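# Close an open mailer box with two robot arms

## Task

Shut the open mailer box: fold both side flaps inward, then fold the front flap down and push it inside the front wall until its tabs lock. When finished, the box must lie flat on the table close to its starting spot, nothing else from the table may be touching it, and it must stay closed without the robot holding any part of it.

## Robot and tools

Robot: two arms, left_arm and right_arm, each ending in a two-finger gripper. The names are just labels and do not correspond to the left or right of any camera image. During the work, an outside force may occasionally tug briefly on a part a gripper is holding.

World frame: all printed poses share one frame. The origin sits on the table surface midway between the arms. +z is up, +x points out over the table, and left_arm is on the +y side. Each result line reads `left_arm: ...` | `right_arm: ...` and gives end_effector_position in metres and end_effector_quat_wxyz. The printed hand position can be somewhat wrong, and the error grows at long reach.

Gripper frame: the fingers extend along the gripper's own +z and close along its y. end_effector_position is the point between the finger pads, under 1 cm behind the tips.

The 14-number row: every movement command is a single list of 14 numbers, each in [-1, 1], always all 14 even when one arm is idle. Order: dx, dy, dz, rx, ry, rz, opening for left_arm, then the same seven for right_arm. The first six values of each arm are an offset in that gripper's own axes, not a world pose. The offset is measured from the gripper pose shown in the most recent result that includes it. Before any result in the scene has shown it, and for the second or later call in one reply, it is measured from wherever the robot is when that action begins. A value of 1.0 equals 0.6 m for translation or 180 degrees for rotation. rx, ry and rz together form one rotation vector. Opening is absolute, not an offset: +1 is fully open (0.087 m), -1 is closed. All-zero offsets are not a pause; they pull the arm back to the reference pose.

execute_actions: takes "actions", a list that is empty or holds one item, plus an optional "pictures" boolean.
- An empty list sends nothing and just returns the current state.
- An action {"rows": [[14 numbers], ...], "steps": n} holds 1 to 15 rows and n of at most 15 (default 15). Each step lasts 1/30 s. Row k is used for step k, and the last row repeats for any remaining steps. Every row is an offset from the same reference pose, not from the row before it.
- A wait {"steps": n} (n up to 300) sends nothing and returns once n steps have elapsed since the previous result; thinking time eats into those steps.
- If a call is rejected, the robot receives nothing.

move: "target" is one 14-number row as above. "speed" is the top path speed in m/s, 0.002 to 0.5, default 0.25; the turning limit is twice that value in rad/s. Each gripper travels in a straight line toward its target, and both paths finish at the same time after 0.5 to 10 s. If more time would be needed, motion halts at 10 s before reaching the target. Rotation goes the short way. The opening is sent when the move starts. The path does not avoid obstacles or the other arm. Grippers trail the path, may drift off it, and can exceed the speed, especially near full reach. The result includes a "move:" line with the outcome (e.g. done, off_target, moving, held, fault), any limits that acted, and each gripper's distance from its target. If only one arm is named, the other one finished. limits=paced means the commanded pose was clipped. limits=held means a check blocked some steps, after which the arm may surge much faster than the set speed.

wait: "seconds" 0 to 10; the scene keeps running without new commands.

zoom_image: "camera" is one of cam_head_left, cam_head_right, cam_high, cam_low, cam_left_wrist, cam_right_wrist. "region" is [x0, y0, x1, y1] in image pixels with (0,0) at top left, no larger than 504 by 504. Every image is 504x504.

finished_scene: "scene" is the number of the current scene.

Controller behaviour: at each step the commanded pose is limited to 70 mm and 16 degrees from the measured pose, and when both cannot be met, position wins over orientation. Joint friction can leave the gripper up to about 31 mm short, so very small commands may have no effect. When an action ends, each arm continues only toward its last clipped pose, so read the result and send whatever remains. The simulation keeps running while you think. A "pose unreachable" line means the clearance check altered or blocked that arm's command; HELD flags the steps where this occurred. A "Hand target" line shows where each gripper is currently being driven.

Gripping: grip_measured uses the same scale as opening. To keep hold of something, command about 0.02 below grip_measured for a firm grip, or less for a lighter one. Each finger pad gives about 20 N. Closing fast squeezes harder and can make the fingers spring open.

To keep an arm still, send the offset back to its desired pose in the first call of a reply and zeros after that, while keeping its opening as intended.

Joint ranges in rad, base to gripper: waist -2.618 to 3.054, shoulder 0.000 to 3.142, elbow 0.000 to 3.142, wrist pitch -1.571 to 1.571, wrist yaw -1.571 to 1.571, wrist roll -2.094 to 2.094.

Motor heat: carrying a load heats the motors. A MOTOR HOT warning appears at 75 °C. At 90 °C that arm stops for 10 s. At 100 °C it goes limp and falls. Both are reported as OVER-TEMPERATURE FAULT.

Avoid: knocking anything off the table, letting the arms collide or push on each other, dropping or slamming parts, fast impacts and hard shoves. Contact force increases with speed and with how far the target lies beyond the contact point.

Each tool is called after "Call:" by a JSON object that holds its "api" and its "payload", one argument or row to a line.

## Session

Call:
{"api": "execute_actions", "payload": {
  "actions": []
}}

Scene clock: 0.00 s of 5140.00 s.
left_arm: end_effector_position=(+0.3128, +0.5508, +0.2517) grip_measured=+0.979 end_effector_quat_wxyz=(-0.541, +0.589, -0.517, +0.305) | right_arm: end_effector_position=(+0.1221, -0.0676, +0.2941) grip_measured=+1.000 end_effector_quat_wxyz=(-0.127, +0.063, +0.914, +0.379)
Joint positions: left_arm=[ 1.178  1.269  0.853  0.125  0.652 -1.185  0.087] | right_arm=[ 0.769  1.43   1.569 -1.256 -0.712  1.033  0.087]
Joint velocities: left_arm=[-0.012 -0.017  0.007  0.007 -0.007  0.037  0.   ] | right_arm=[ 0.007 -0.012 -0.012 -0.066 -0.007 -0.051  0.   ]
Motor temperatures (°C, as the motors report them): left_arm=[22 35 29 27 21 22] | right_arm=[21 32 28 27 22 22]
Hand target (left_arm): +0.313, +0.551, +0.252; -0.541, +0.589, -0.517, +0.305
Hand target (right_arm): +0.122, -0.068, +0.294; -0.127, +0.063, +0.914, +0.379
camera_calibration (this result's frames):
cam_left_wrist: T_world_to_cam=[[0.276819, -0.127196, 0.952467, -0.256787], [-0.538831, -0.84125, 0.0442593, 0.637252], [0.795633, -0.525471, -0.301411, 0.257281], [0, 0, 0, 1]] pos_world=[0.209753, 0.63862, 0.293924]
cam_right_wrist: T_world_to_cam=[[-0.201781, -0.718916, -0.665165, 0.167144], [-0.479183, -0.519841, 0.707212, -0.162368], [-0.854206, 0.461437, -0.239599, 0.345988], [0, 0, 0, 1]] pos_world=[0.251467, -0.123895, 0.308904]

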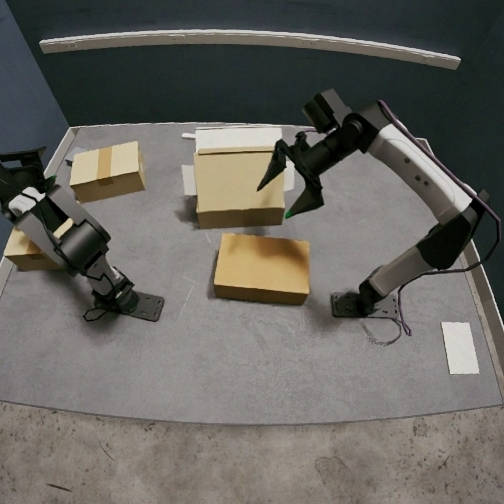

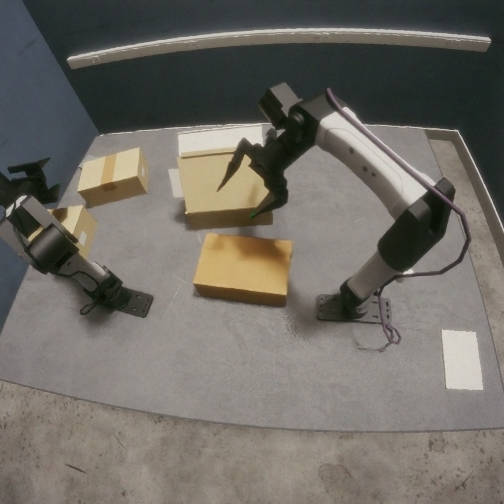

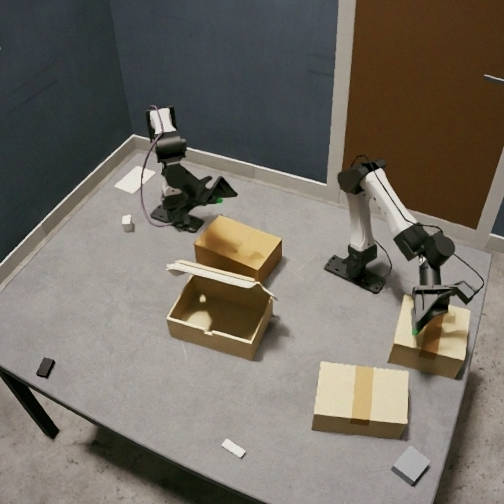

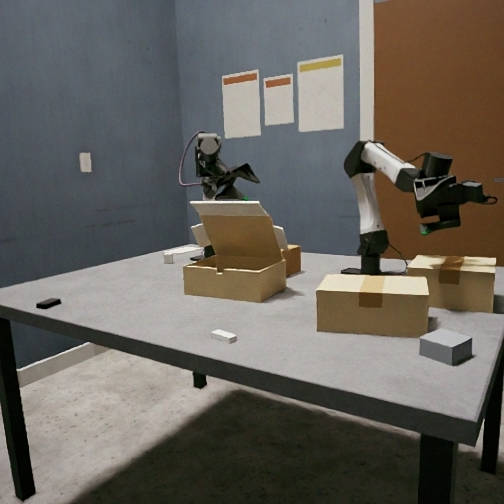

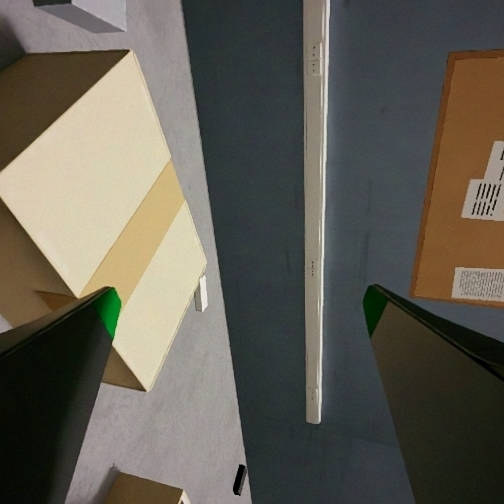

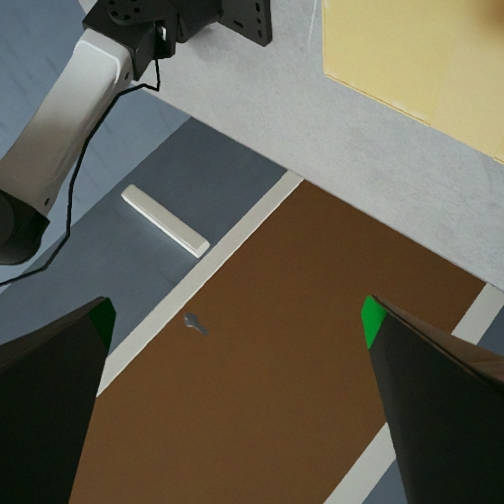

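Call:
{"api": "move", "payload": {
  "target": [0.6,0.07,-0.22,0.14,0.012,0.439,-1, -0.313,-0.252,-0.282,-0.178,-0.225,-0.558,-1]
}}

Call:
{"api": "move", "payload": {
  "target": [0,0,0,0,0,0,-1, 0.133,-0.2,0,0,0,0,-1]
}}

Call:
{"api": "move", "payload": {
  "target": [0,0,0,0,0,0,-1, 0,0,0.33,0,0,0,-1]
}}

Scene clock: 20.33 s of 5140.00 s.
left_arm: end_effector_position=(+0.2854, +0.1747, +0.1823) grip_measured=-1.000 end_effector_quat_wxyz=(+0.708, -0.021, +0.705, -0.017) | right_arm: end_effector_position=(+0.2998, -0.2938, +0.2589) grip_measured=-0.985 end_effector_quat_wxyz=(+0.554, -0.442, +0.606, +0.361)
Joint positions: left_arm=[-0.732  0.984  0.289  0.702 -0.905 -0.047  0.   ] | right_arm=[-0.338  1.526  1.358 -1.557 -1.443 -1.778  0.001]
Joint velocities: left_arm=[-0.007 -0.007 -0.012 -0.066 -0.022  0.022  0.   ] | right_arm=[-0.022  0.012  0.002 -0.007 -0.022 -0.037 -0.   ]
Motor temperatures (°C, as the motors report them): left_arm=[22 35 32 31 21 22] | right_arm=[21 32 29 27 22 22]
Hand target (left_arm): +0.286, +0.172, +0.183; +0.709, -0.017, +0.705, -0.016
Hand target (right_arm): +0.301, -0.295, +0.257; +0.553, -0.434, +0.609, +0.367
Off the commanded pose (left_arm): 0.013 m, 3 deg.
Off the commanded pose (right_arm): 0.006 m, 22 deg; orientation clipped at the last step of the last action.
joint sent to its limit (right arm) — the command would take joint 4 (wrist pitch) past its lower limit, so that joint was sent only as far as its limit.
After step 90, 12.70 s passed at rest.
move: off_target (left_arm, right_arm); limits=paced
camera_calibration (this result's frames):
cam_left_wrist: T_world_to_cam=[[0.00107119, -0.998969, 0.0453888, 0.16544], [-0.773026, -0.0296207, -0.633683, 0.357746], [0.634374, -0.0344079, -0.77226, 0.106662], [0, 0, 0, 1]] pos_world=[0.208706, 0.179536, 0.301559]
cam_right_wrist: T_world_to_cam=[[0.928539, -0.36648, 0.0592246, -0.405964], [-0.277036, -0.790248, -0.546589, 0.014612], [0.247116, 0.491121, -0.835304, 0.42648], [0, 0, 0, 1]] pos_world=[0.275611, -0.346684, 0.388271]

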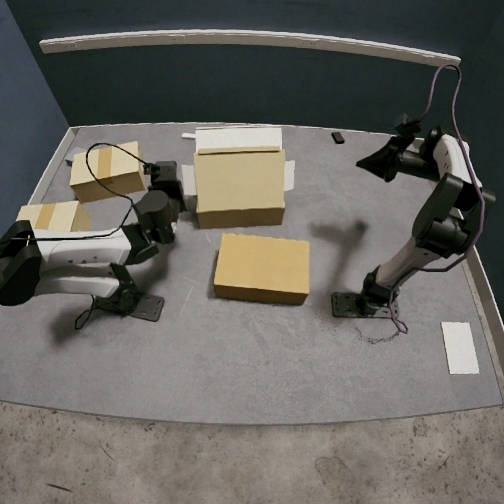

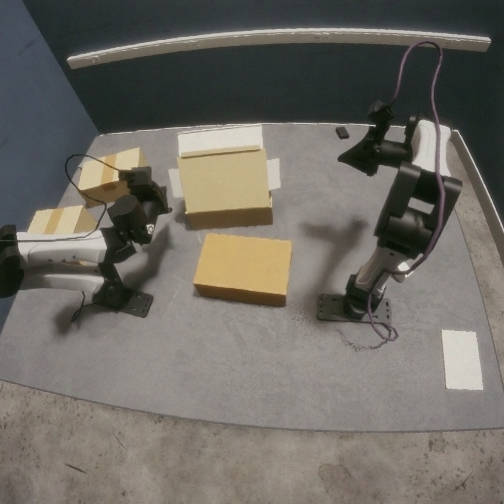

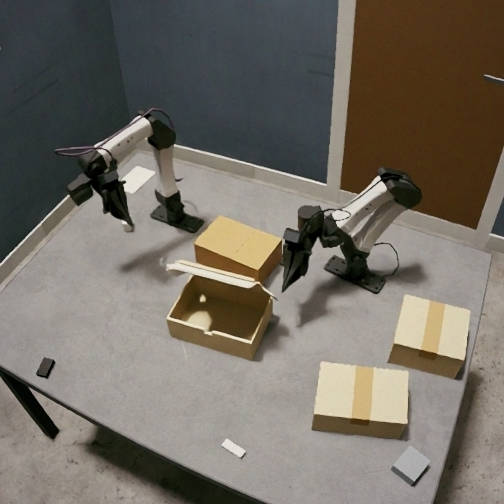

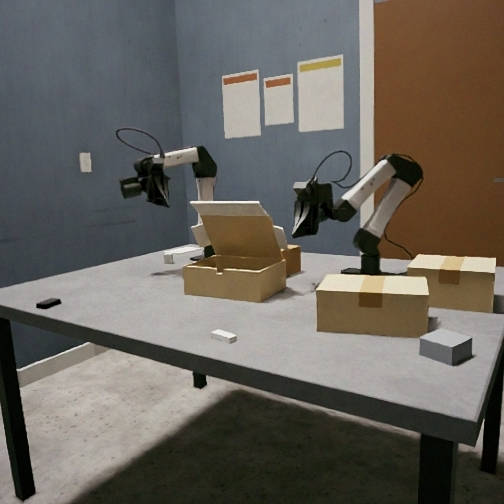

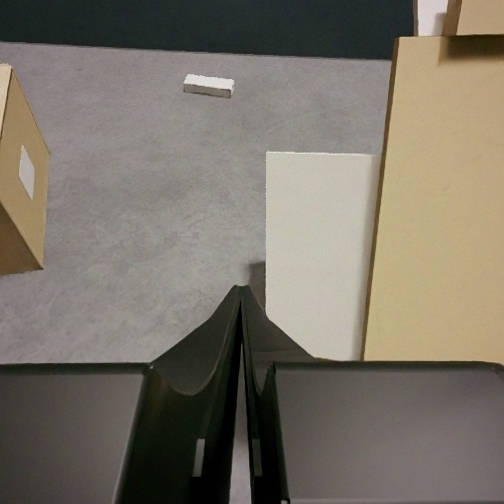

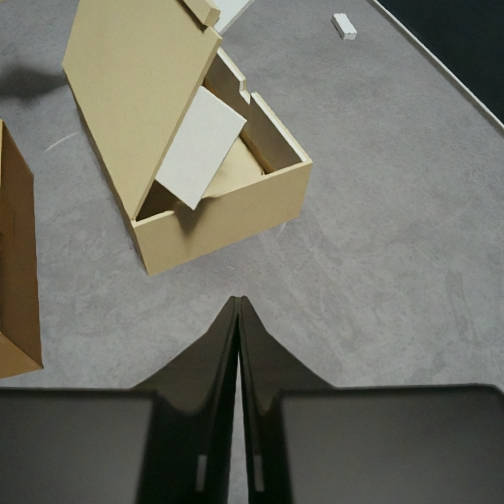

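Scene clock: 21.53 s of 5140.00 s.
left_arm: end_effector_position=(+0.2854, +0.1747, +0.1824) grip_measured=-1.000 end_effector_quat_wxyz=(+0.709, -0.021, +0.705, -0.017) | right_arm: end_effector_position=(+0.4082, -0.3433, +0.1842) grip_measured=-0.985 end_effector_quat_wxyz=(+0.549, -0.436, +0.610, +0.368)
Joint positions: left_arm=[-0.732  0.984  0.289  0.703 -0.905 -0.047  0.   ] | right_arm=[-0.352  2.043  1.682 -1.504 -1.439 -1.897  0.001]
Joint velocities: left_arm=[ 0.002  0.007  0.012  0.007  0.022 -0.051  0.   ] | right_arm=[ 0.002  0.007 -0.002  0.007 -0.007  0.037 -0.001]
Motor temperatures (°C, as the motors report them): left_arm=[22 34 32 31 21 22] | right_arm=[21 32 29 27 22 22]
Hand target (left_arm): +0.285, +0.175, +0.182; +0.709, -0.021, +0.705, -0.017
Hand target (right_arm): +0.412, -0.347, +0.187; +0.554, -0.441, +0.607, +0.361
Off the commanded pose (left_arm): 0.000 m, 0 deg.
Off the commanded pose (right_arm): 0.006 m, 1 deg.
move: done
camera_calibration (this result's frames):
cam_left_wrist: T_world_to_cam=[[0.00106039, -0.998955, 0.0456875, 0.165371], [-0.772875, -0.02981, -0.633857, 0.357819], [0.634557, -0.0346386, -0.772099, 0.106668], [0, 0, 0, 1]] pos_world=[0.208687, 0.17956, 0.301609]
cam_right_wrist: T_world_to_cam=[[0.929973, -0.365616, 0.0384171, -0.516762], [-0.286583, -0.786439, -0.54716, -0.0299241], [0.230263, 0.497834, -0.836146, 0.370932], [0, 0, 0, 1]] pos_world=[0.386587, -0.397133, 0.313633]

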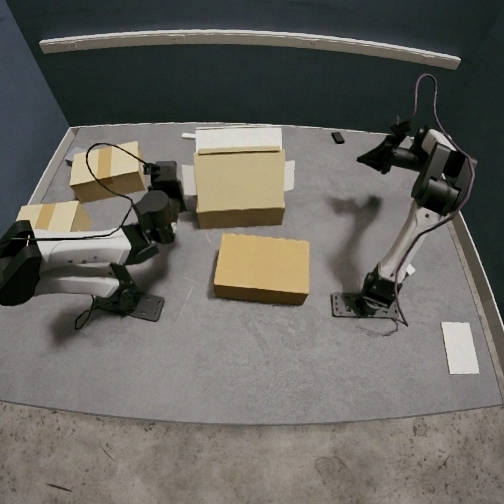

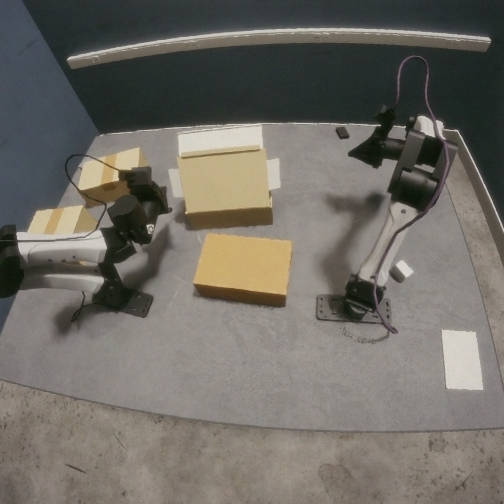

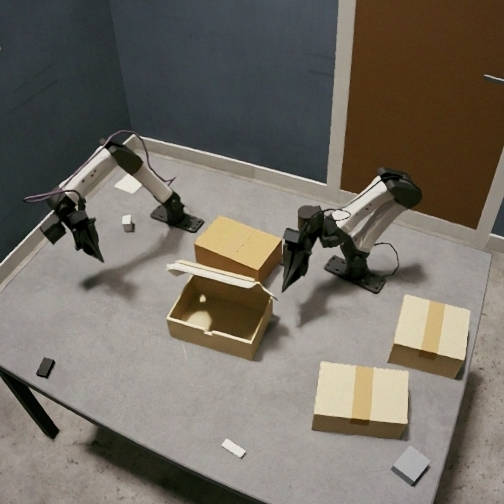

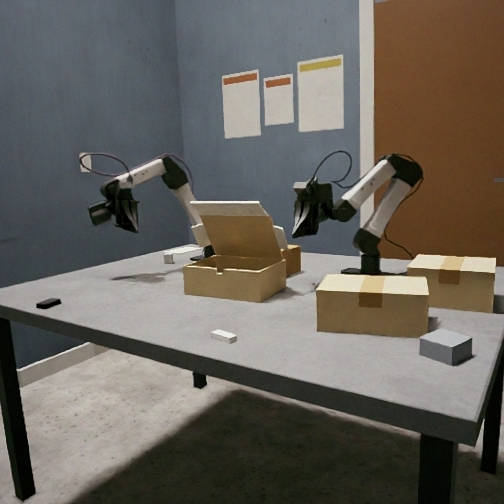

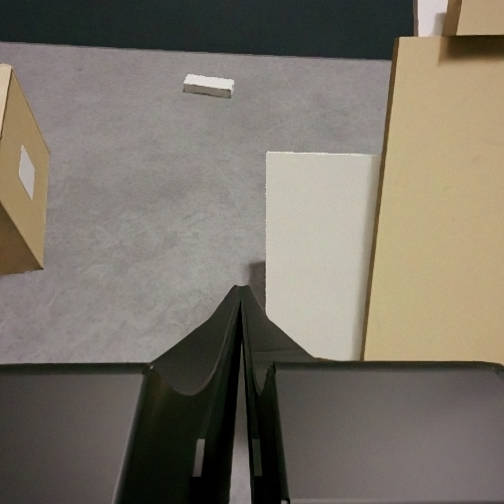

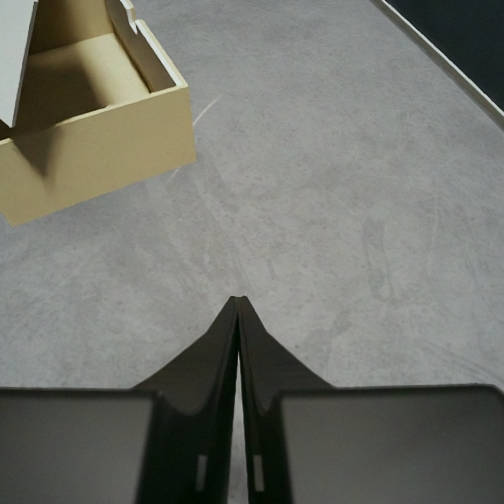

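Scene clock: 24.23 s of 5140.00 s.
left_arm: end_effector_position=(+0.2854, +0.1747, +0.1824) grip_measured=-1.000 end_effector_quat_wxyz=(+0.709, -0.021, +0.705, -0.017) | right_arm: end_effector_position=(+0.4785, -0.1644, +0.1487) grip_measured=-0.985 end_effector_quat_wxyz=(+0.538, -0.439, +0.616, +0.372)
Joint positions: left_arm=[-0.732  0.984  0.289  0.703 -0.905 -0.047  0.   ] | right_arm=[ 0.133  1.967  1.244  0.387 -1.114 -0.319  0.001]
Joint velocities: left_arm=[ 0.007 -0.007  0.007 -0.022 -0.007 -0.022  0.   ] | right_arm=[-0.017  0.012  0.007  0.095  0.051 -0.022 -0.   ]
Motor temperatures (°C, as the motors report them): left_arm=[22 34 32 31 21 22] | right_arm=[21 33 29 28 22 22]
Hand target (left_arm): +0.285, +0.175, +0.182; +0.709, -0.021, +0.705, -0.017
Hand target (right_arm): +0.475, -0.161, +0.155; +0.544, -0.441, +0.611, +0.369
Off the commanded pose (left_arm): 0.000 m, 0 deg.
Off the commanded pose (right_arm): 0.012 m, 2 deg.
move: off_target (right_arm); limits=paced
camera_calibration (this result's frames):
cam_left_wrist: T_world_to_cam=[[0.00106039, -0.998955, 0.0456875, 0.165371], [-0.772875, -0.02981, -0.633857, 0.357819], [0.634557, -0.0346386, -0.772099, 0.106668], [0, 0, 0, 1]] pos_world=[0.208687, 0.17956, 0.301609]
cam_right_wrist: T_world_to_cam=[[0.934255, -0.355844, 0.0232984, -0.513602], [-0.290254, -0.796755, -0.530032, 0.109049], [0.207172, 0.488423, -0.847658, 0.247242], [0, 0, 0, 1]] pos_world=[0.460265, -0.216635, 0.279342]

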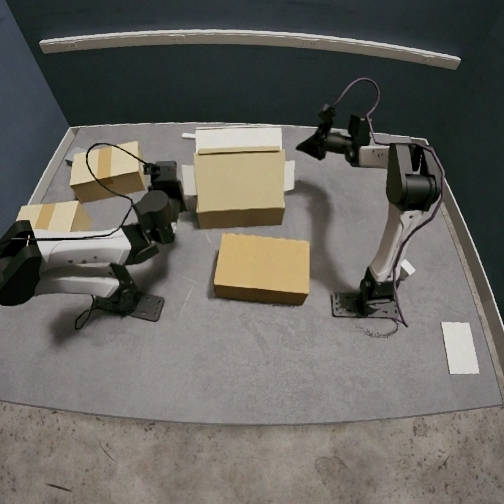

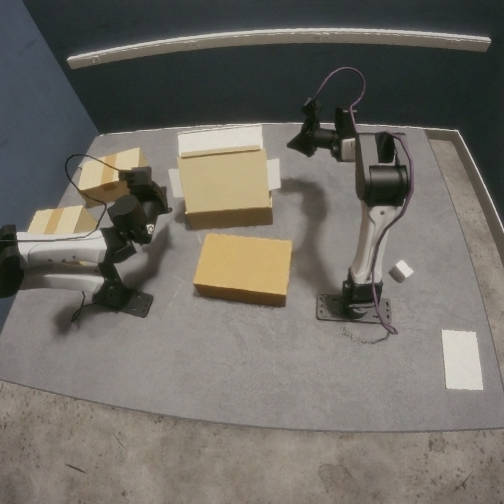

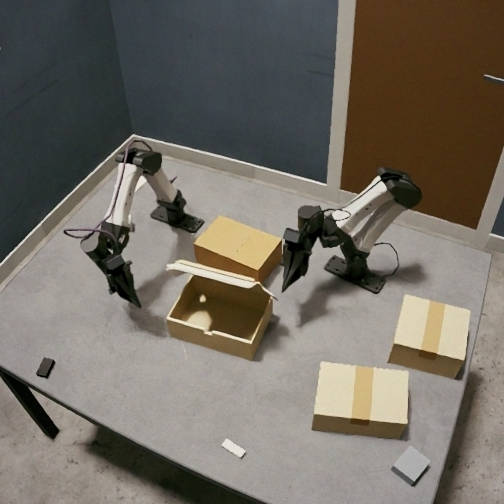

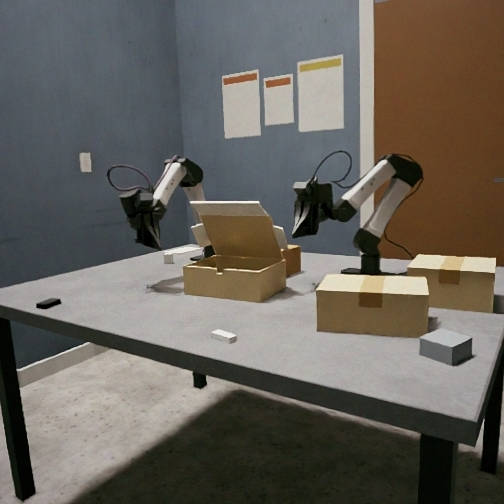

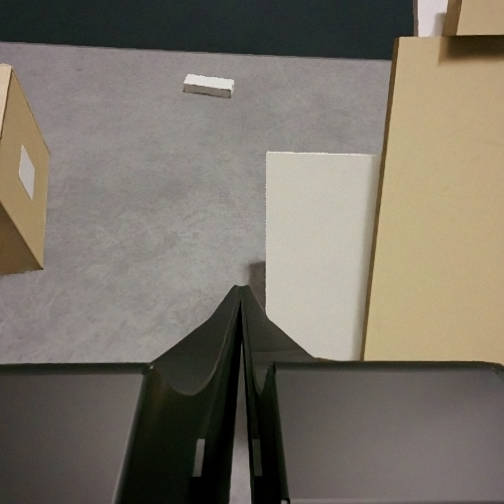

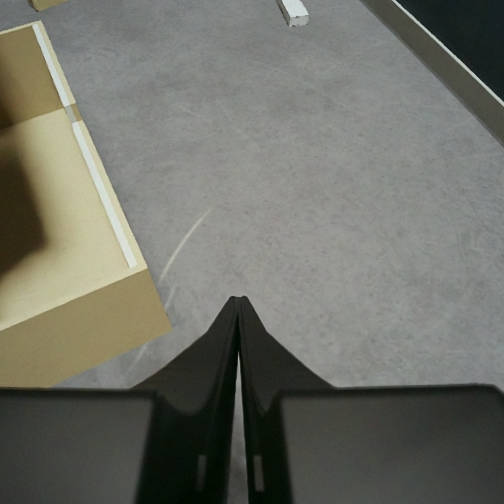

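Call:
{"api": "move", "payload": {
  "target": [0,-0.045,0,0,0,0,-1, -0.072,0.195,0.088,-0.11,0,0,-1],
  "speed": 0.15
}}

Call:
{"api": "move", "payload": {
  "target": [0,0,0.19,0,0,0,-1, 0,0,0,0,0,0,-1],
  "speed": 0.1
}}

Scene clock: 29.13 s of 5140.00 s.
left_arm: end_effector_position=(+0.2851, +0.1523, +0.1808) grip_measured=-1.000 end_effector_quat_wxyz=(+0.707, -0.019, +0.707, -0.014) | right_arm: end_effector_position=(+0.3869, -0.0722, +0.1619) grip_measured=-0.985 end_effector_quat_wxyz=(-0.441, +0.513, -0.560, -0.478)
Joint positions: left_arm=[-0.806  1.103  0.337  0.764 -0.982 -0.047  0.   ] | right_arm=[ 0.347  1.891  1.244  0.168 -1.23  -0.372  0.001]
Joint velocities: left_arm=[ 0.007 -0.002 -0.002  0.022 -0.066 -0.022  0.   ] | right_arm=[-0.007 -0.022  0.002  0.051 -0.007  0.037 -0.001]
Motor temperatures (°C, as the motors report them): left_arm=[22 34 32 31 21 22] | right_arm=[21 34 30 28 22 22]
Hand target (left_arm): +0.286, +0.148, +0.183; +0.708, -0.021, +0.706, -0.018
Hand target (right_arm): +0.388, -0.070, +0.182; -0.455, +0.525, -0.542, -0.472
Off the commanded pose (left_arm): 0.005 m, 1 deg.
Off the commanded pose (right_arm): 0.020 m, 3 deg.
After step 90, 0.30 s passed at rest.
move: off_target (right_arm)
camera_calibration (this result's frames):
cam_left_wrist: T_world_to_cam=[[0.00358363, -0.999254, 0.0384501, 0.143663], [-0.776354, -0.027015, -0.629717, 0.355753], [0.630286, -0.0275942, -0.775872, 0.105667], [0, 0, 0, 1]] pos_world=[0.209075, 0.156082, 0.300485]
cam_right_wrist: T_world_to_cam=[[0.996682, -0.0349758, -0.0734998, -0.380816], [-0.0682032, -0.851706, -0.519562, 0.071281], [-0.0444281, 0.522851, -0.851265, 0.332831], [0, 0, 0, 1]] pos_world=[0.399201, -0.12663, 0.292373]

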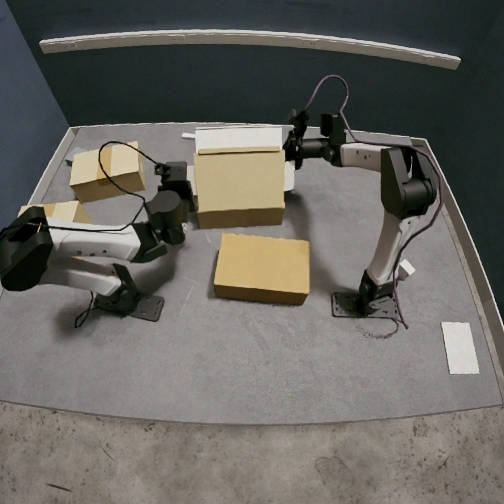

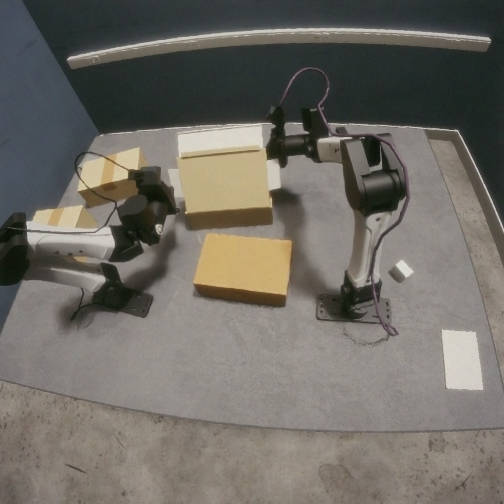

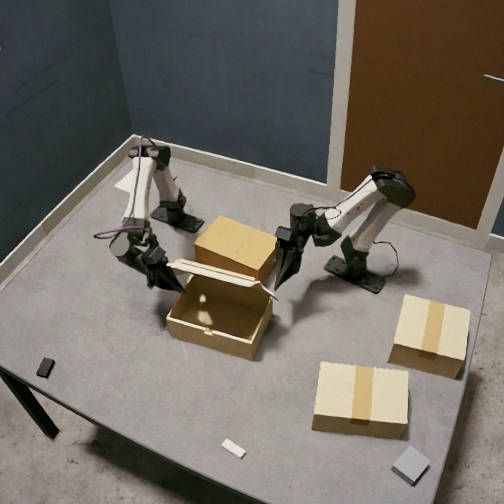

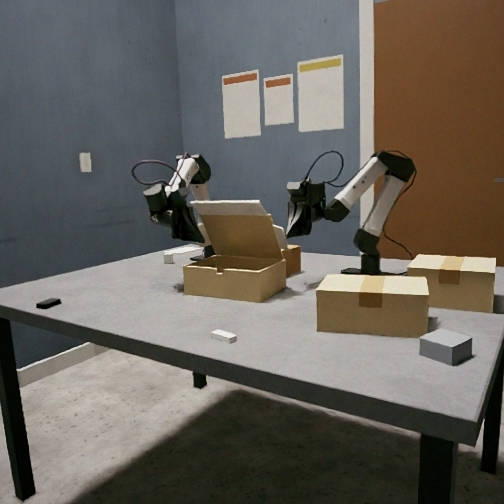

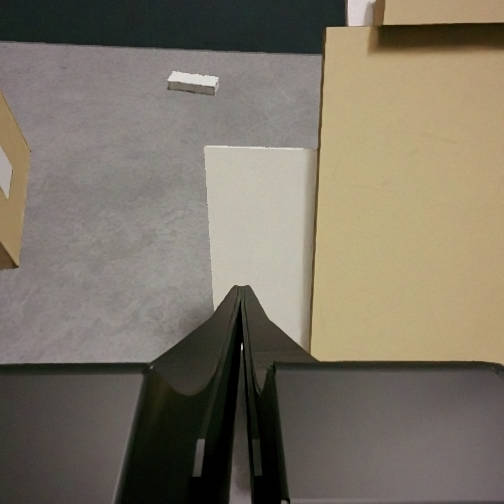

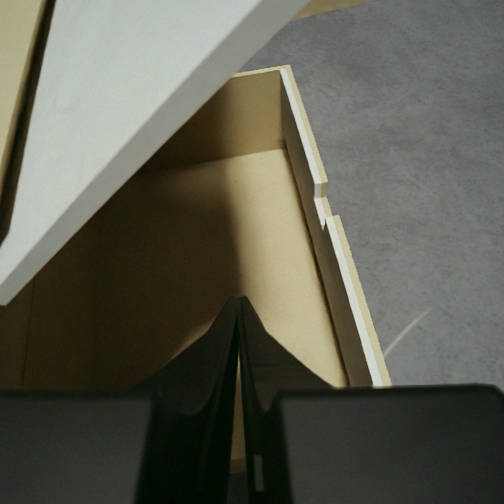

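Scene clock: 30.73 s of 5140.00 s.
left_arm: end_effector_position=(+0.3949, +0.1559, +0.1801) grip_measured=-1.000 end_effector_quat_wxyz=(+0.708, -0.019, +0.706, -0.010) | right_arm: end_effector_position=(+0.3869, -0.0722, +0.1619) grip_measured=-0.985 end_effector_quat_wxyz=(-0.441, +0.513, -0.560, -0.478)
Joint positions: left_arm=[-0.456  1.48   0.576  0.908 -0.636 -0.039  0.   ] | right_arm=[ 0.347  1.891  1.244  0.168 -1.23  -0.372  0.001]
Joint velocities: left_arm=[-0.012 -0.007  0.017  0.007 -0.037  0.022  0.   ] | right_arm=[ 0.002  0.012 -0.002 -0.037 -0.022 -0.066  0.   ]
Motor temperatures (°C, as the motors report them): left_arm=[22 34 32 31 21 22] | right_arm=[21 34 30 28 22 22]
Hand target (left_arm): +0.400, +0.155, +0.181; +0.709, -0.017, +0.705, -0.011
Hand target (right_arm): +0.387, -0.072, +0.162; -0.441, +0.513, -0.560, -0.478
Off the commanded pose (left_arm): 0.005 m, 0 deg.
Off the commanded pose (right_arm): 0.000 m, 0 deg.
move: done
camera_calibration (this result's frames):
cam_left_wrist: T_world_to_cam=[[0.00765634, -0.999415, 0.0333447, 0.146264], [-0.773988, -0.0270364, -0.632623, 0.440248], [0.633154, -0.0209648, -0.773742, 0.033516], [0, 0, 0, 1]] pos_world=[0.318406, 0.158784, 0.299566]
cam_right_wrist: T_world_to_cam=[[0.996682, -0.0349758, -0.0734998, -0.380816], [-0.0682032, -0.851706, -0.519562, 0.071281], [-0.0444281, 0.522851, -0.851265, 0.332831], [0, 0, 0, 1]] pos_world=[0.399201, -0.12663, 0.292373]

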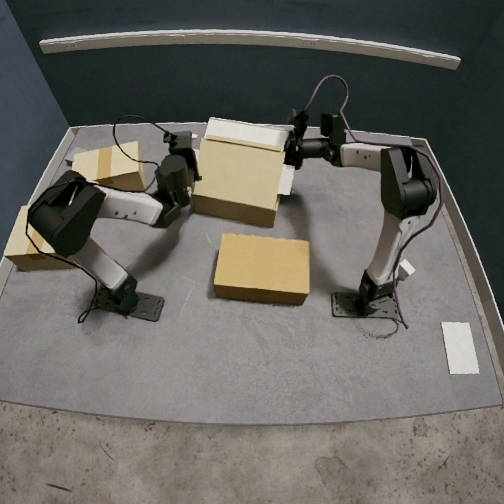

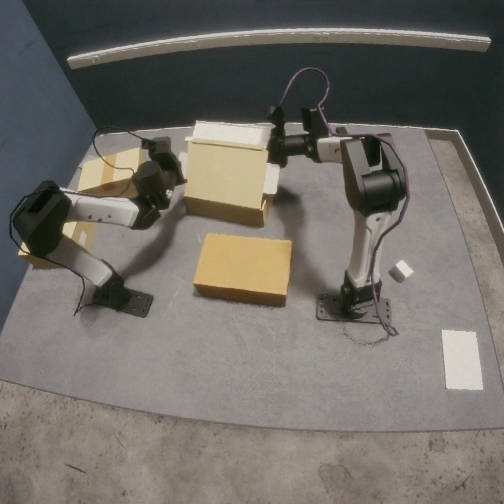

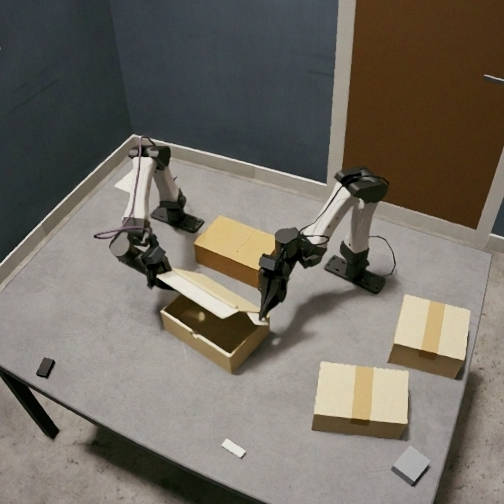

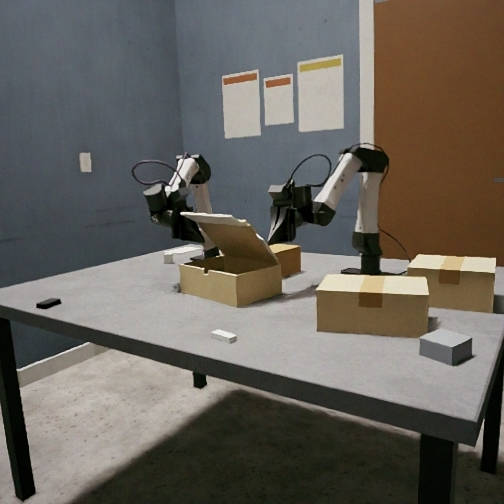

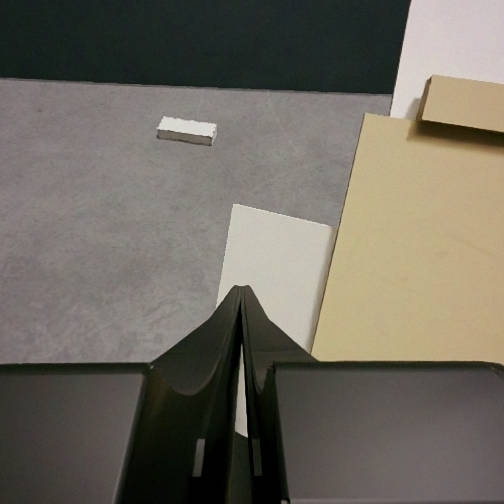

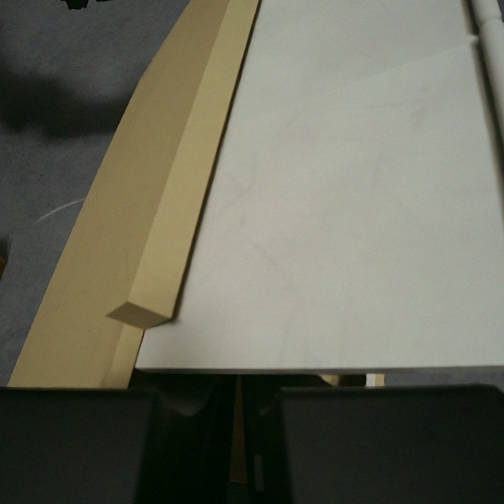

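Call:
{"api": "move", "payload": {
  "target": [0,0.24,-0.06,0.5,0,0,-1, 0,0,-0.3,0,0,0,-1]
}}

Scene clock: 37.73 s of 5140.00 s.
left_arm: end_effector_position=(+0.3618, +0.3019, +0.1767) grip_measured=-1.000 end_effector_quat_wxyz=(+0.609, +0.378, +0.598, -0.359) | right_arm: end_effector_position=(+0.3841, -0.2455, +0.1917) grip_measured=-0.985 end_effector_quat_wxyz=(+0.461, -0.495, +0.583, +0.451)
Joint positions: left_arm=[ 0.646  1.691  0.73   1.087  1.575 -0.095  0.   ] | right_arm=[-0.099  2.031  1.725 -1.553 -1.394 -1.793  0.001]
Joint velocities: left_arm=[-0.007  0.012  0.012 -0.037 -0.007  0.066  0.   ] | right_arm=[-0.017 -0.007 -0.007 -0.022 -0.095 -0.066 -0.001]
Motor temperatures (°C, as the motors report them): left_arm=[22 34 33 31 21 22] | right_arm=[21 35 30 28 22 22]
Hand target (left_arm): +0.356, +0.301, +0.171; +0.607, +0.374, +0.600, -0.362
Hand target (right_arm): +0.387, -0.248, +0.192; +0.459, -0.496, +0.584, +0.449
Off the commanded pose (left_arm): 0.006 m, 27 deg; orientation clipped at the last step of the last action.
Off the commanded pose (right_arm): 0.006 m, 5 deg.
joint sent to its limit (left arm) — the command would take joint 5 (wrist yaw) past its upper limit, so that joint was sent only as far as its limit.
joint sent to its limit (right arm) — the command would take joint 4 (wrist pitch) past its lower limit, so that joint was sent only as far as its limit.
After step 90, 0.23 s passed at rest.
move: off_target (left_arm, right_arm); limits=paced
camera_calibration (this result's frames):
cam_left_wrist: T_world_to_cam=[[-0.890738, -0.452881, -0.0385394, 0.465265], [-0.330238, 0.703112, -0.629743, 0.0349423], [0.312296, -0.548209, -0.775847, 0.33048], [0, 0, 0, 1]] pos_world=[0.322761, 0.367313, 0.296337]
cam_right_wrist: T_world_to_cam=[[0.990527, -0.12345, -0.0601416, -0.403769], [-0.136841, -0.850814, -0.507336, -0.0367522], [0.0114613, 0.51076, -0.859647, 0.425838], [0, 0, 0, 1]] pos_world=[0.390034, -0.298616, 0.323141]

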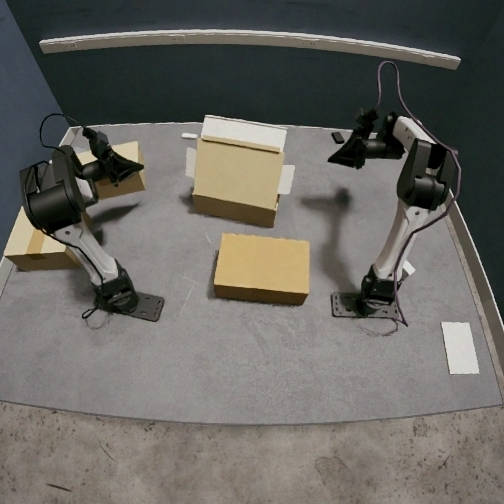

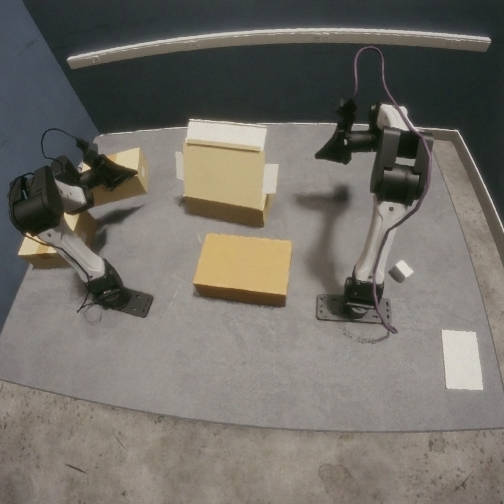

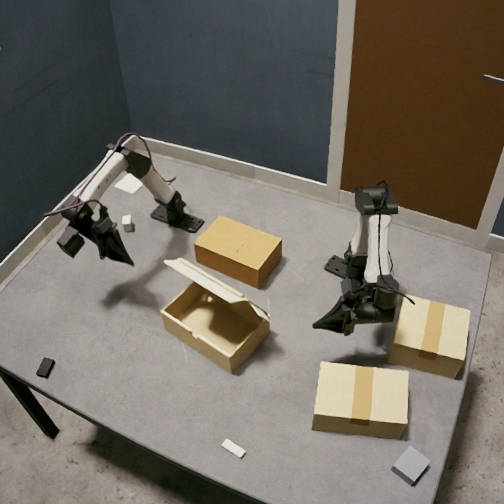

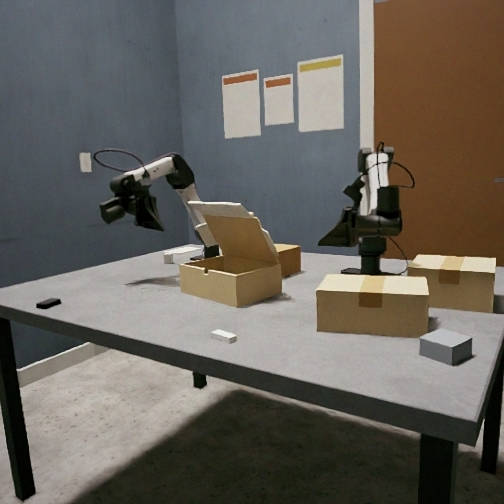

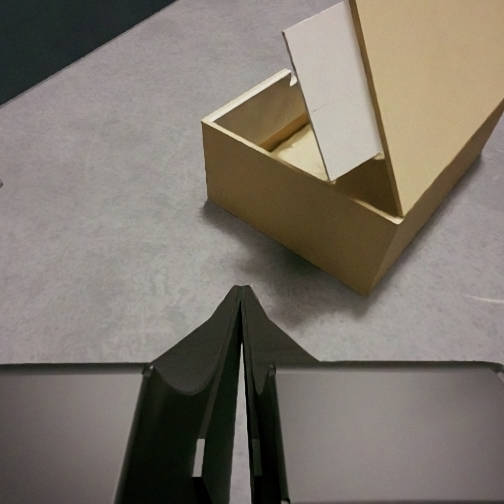

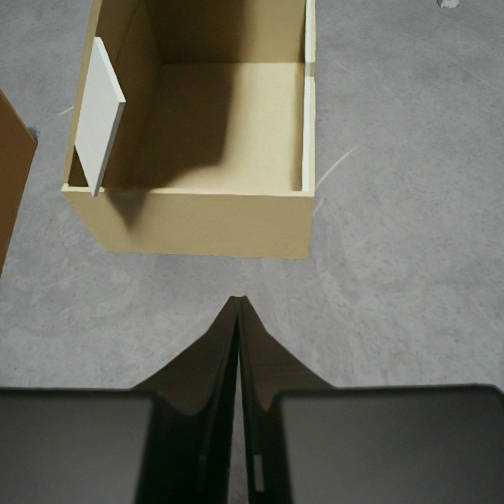

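Call:
{"api": "move", "payload": {
  "target": [0,-0.117,0.313,0,0,0,-1, 0.03,0.085,0.25,0,0,0,-1],
  "speed": 0.1
}}

Scene clock: 44.70 s of 5140.00 s.
left_arm: end_effector_position=(+0.3854, +0.1064, +0.1874) grip_measured=-1.000 end_effector_quat_wxyz=(+0.624, +0.375, +0.584, -0.358) | right_arm: end_effector_position=(+0.3478, -0.1002, +0.1437) grip_measured=-0.985 end_effector_quat_wxyz=(+0.450, -0.496, +0.588, +0.453)
Joint positions: left_arm=[0.003 1.628 0.706 0.982 0.925 0.001 0.   ] | right_arm=[ 0.32   1.716  0.968  0.253 -1.171 -0.373  0.001]
Joint velocities: left_arm=[-0.017  0.022  0.002 -0.037 -0.022  0.066  0.   ] | right_arm=[ 0.007 -0.007  0.002  0.007 -0.081 -0.051  0.   ]
Motor temperatures (°C, as the motors report them): left_arm=[22 34 33 31 21 22] | right_arm=[21 36 31 28 22 22]
Hand target (left_arm): +0.387, +0.102, +0.181; +0.613, +0.373, +0.593, -0.364
Hand target (right_arm): +0.344, -0.098, +0.149; +0.456, -0.499, +0.583, +0.451
Off the commanded pose (left_arm): 0.014 m, 2 deg.
Off the commanded pose (right_arm): 0.010 m, 1 deg.
After step 90, 1.17 s passed at rest.
move: off_target (left_arm)
camera_calibration (this result's frames):
cam_left_wrist: T_world_to_cam=[[-0.886655, -0.458949, -0.0566427, 0.40062], [-0.312914, 0.685644, -0.65725, 0.187251], [0.340481, -0.56503, -0.751541, 0.21069], [0, 0, 0, 1]] pos_world=[0.34207, 0.174522, 0.304105]
cam_right_wrist: T_world_to_cam=[[0.990312, -0.115239, -0.0774774, -0.34946], [-0.138512, -0.859368, -0.49224, 0.0550604], [-0.00985642, 0.498203, -0.867004, 0.31796], [0, 0, 0, 1]] pos_world=[0.356835, -0.151363, 0.275701]

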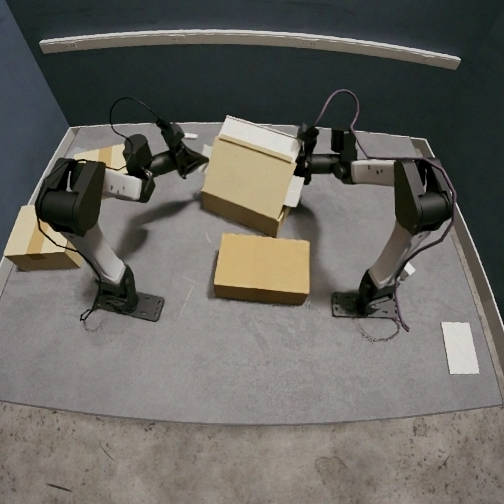

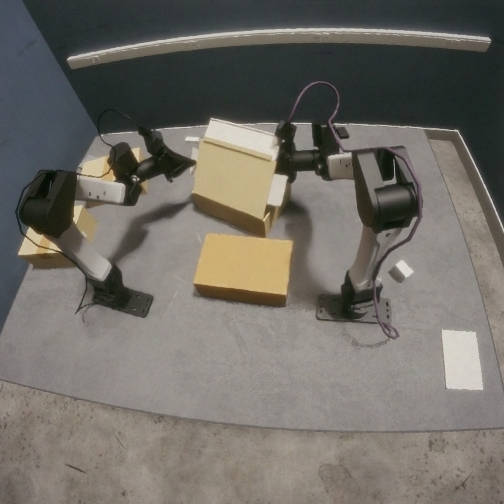

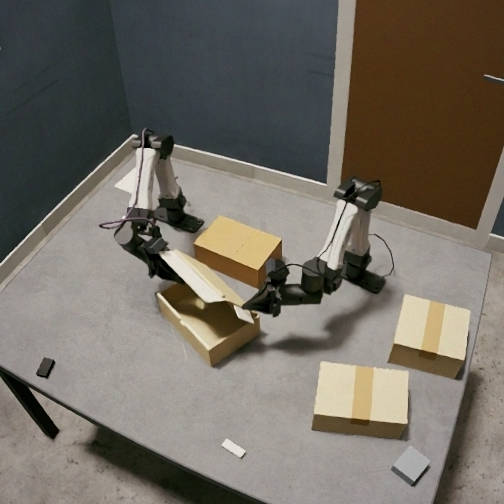

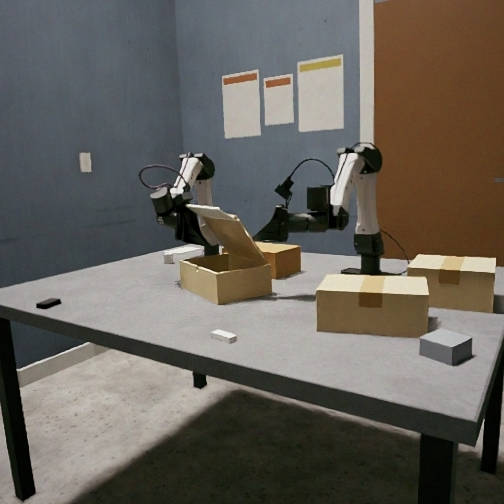

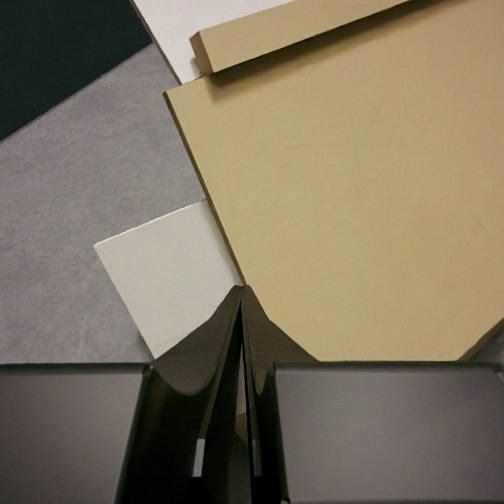

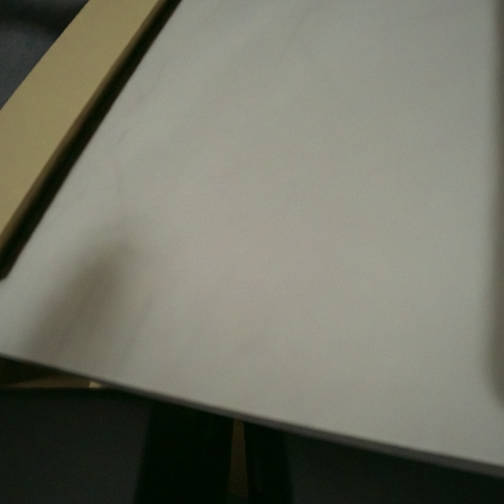

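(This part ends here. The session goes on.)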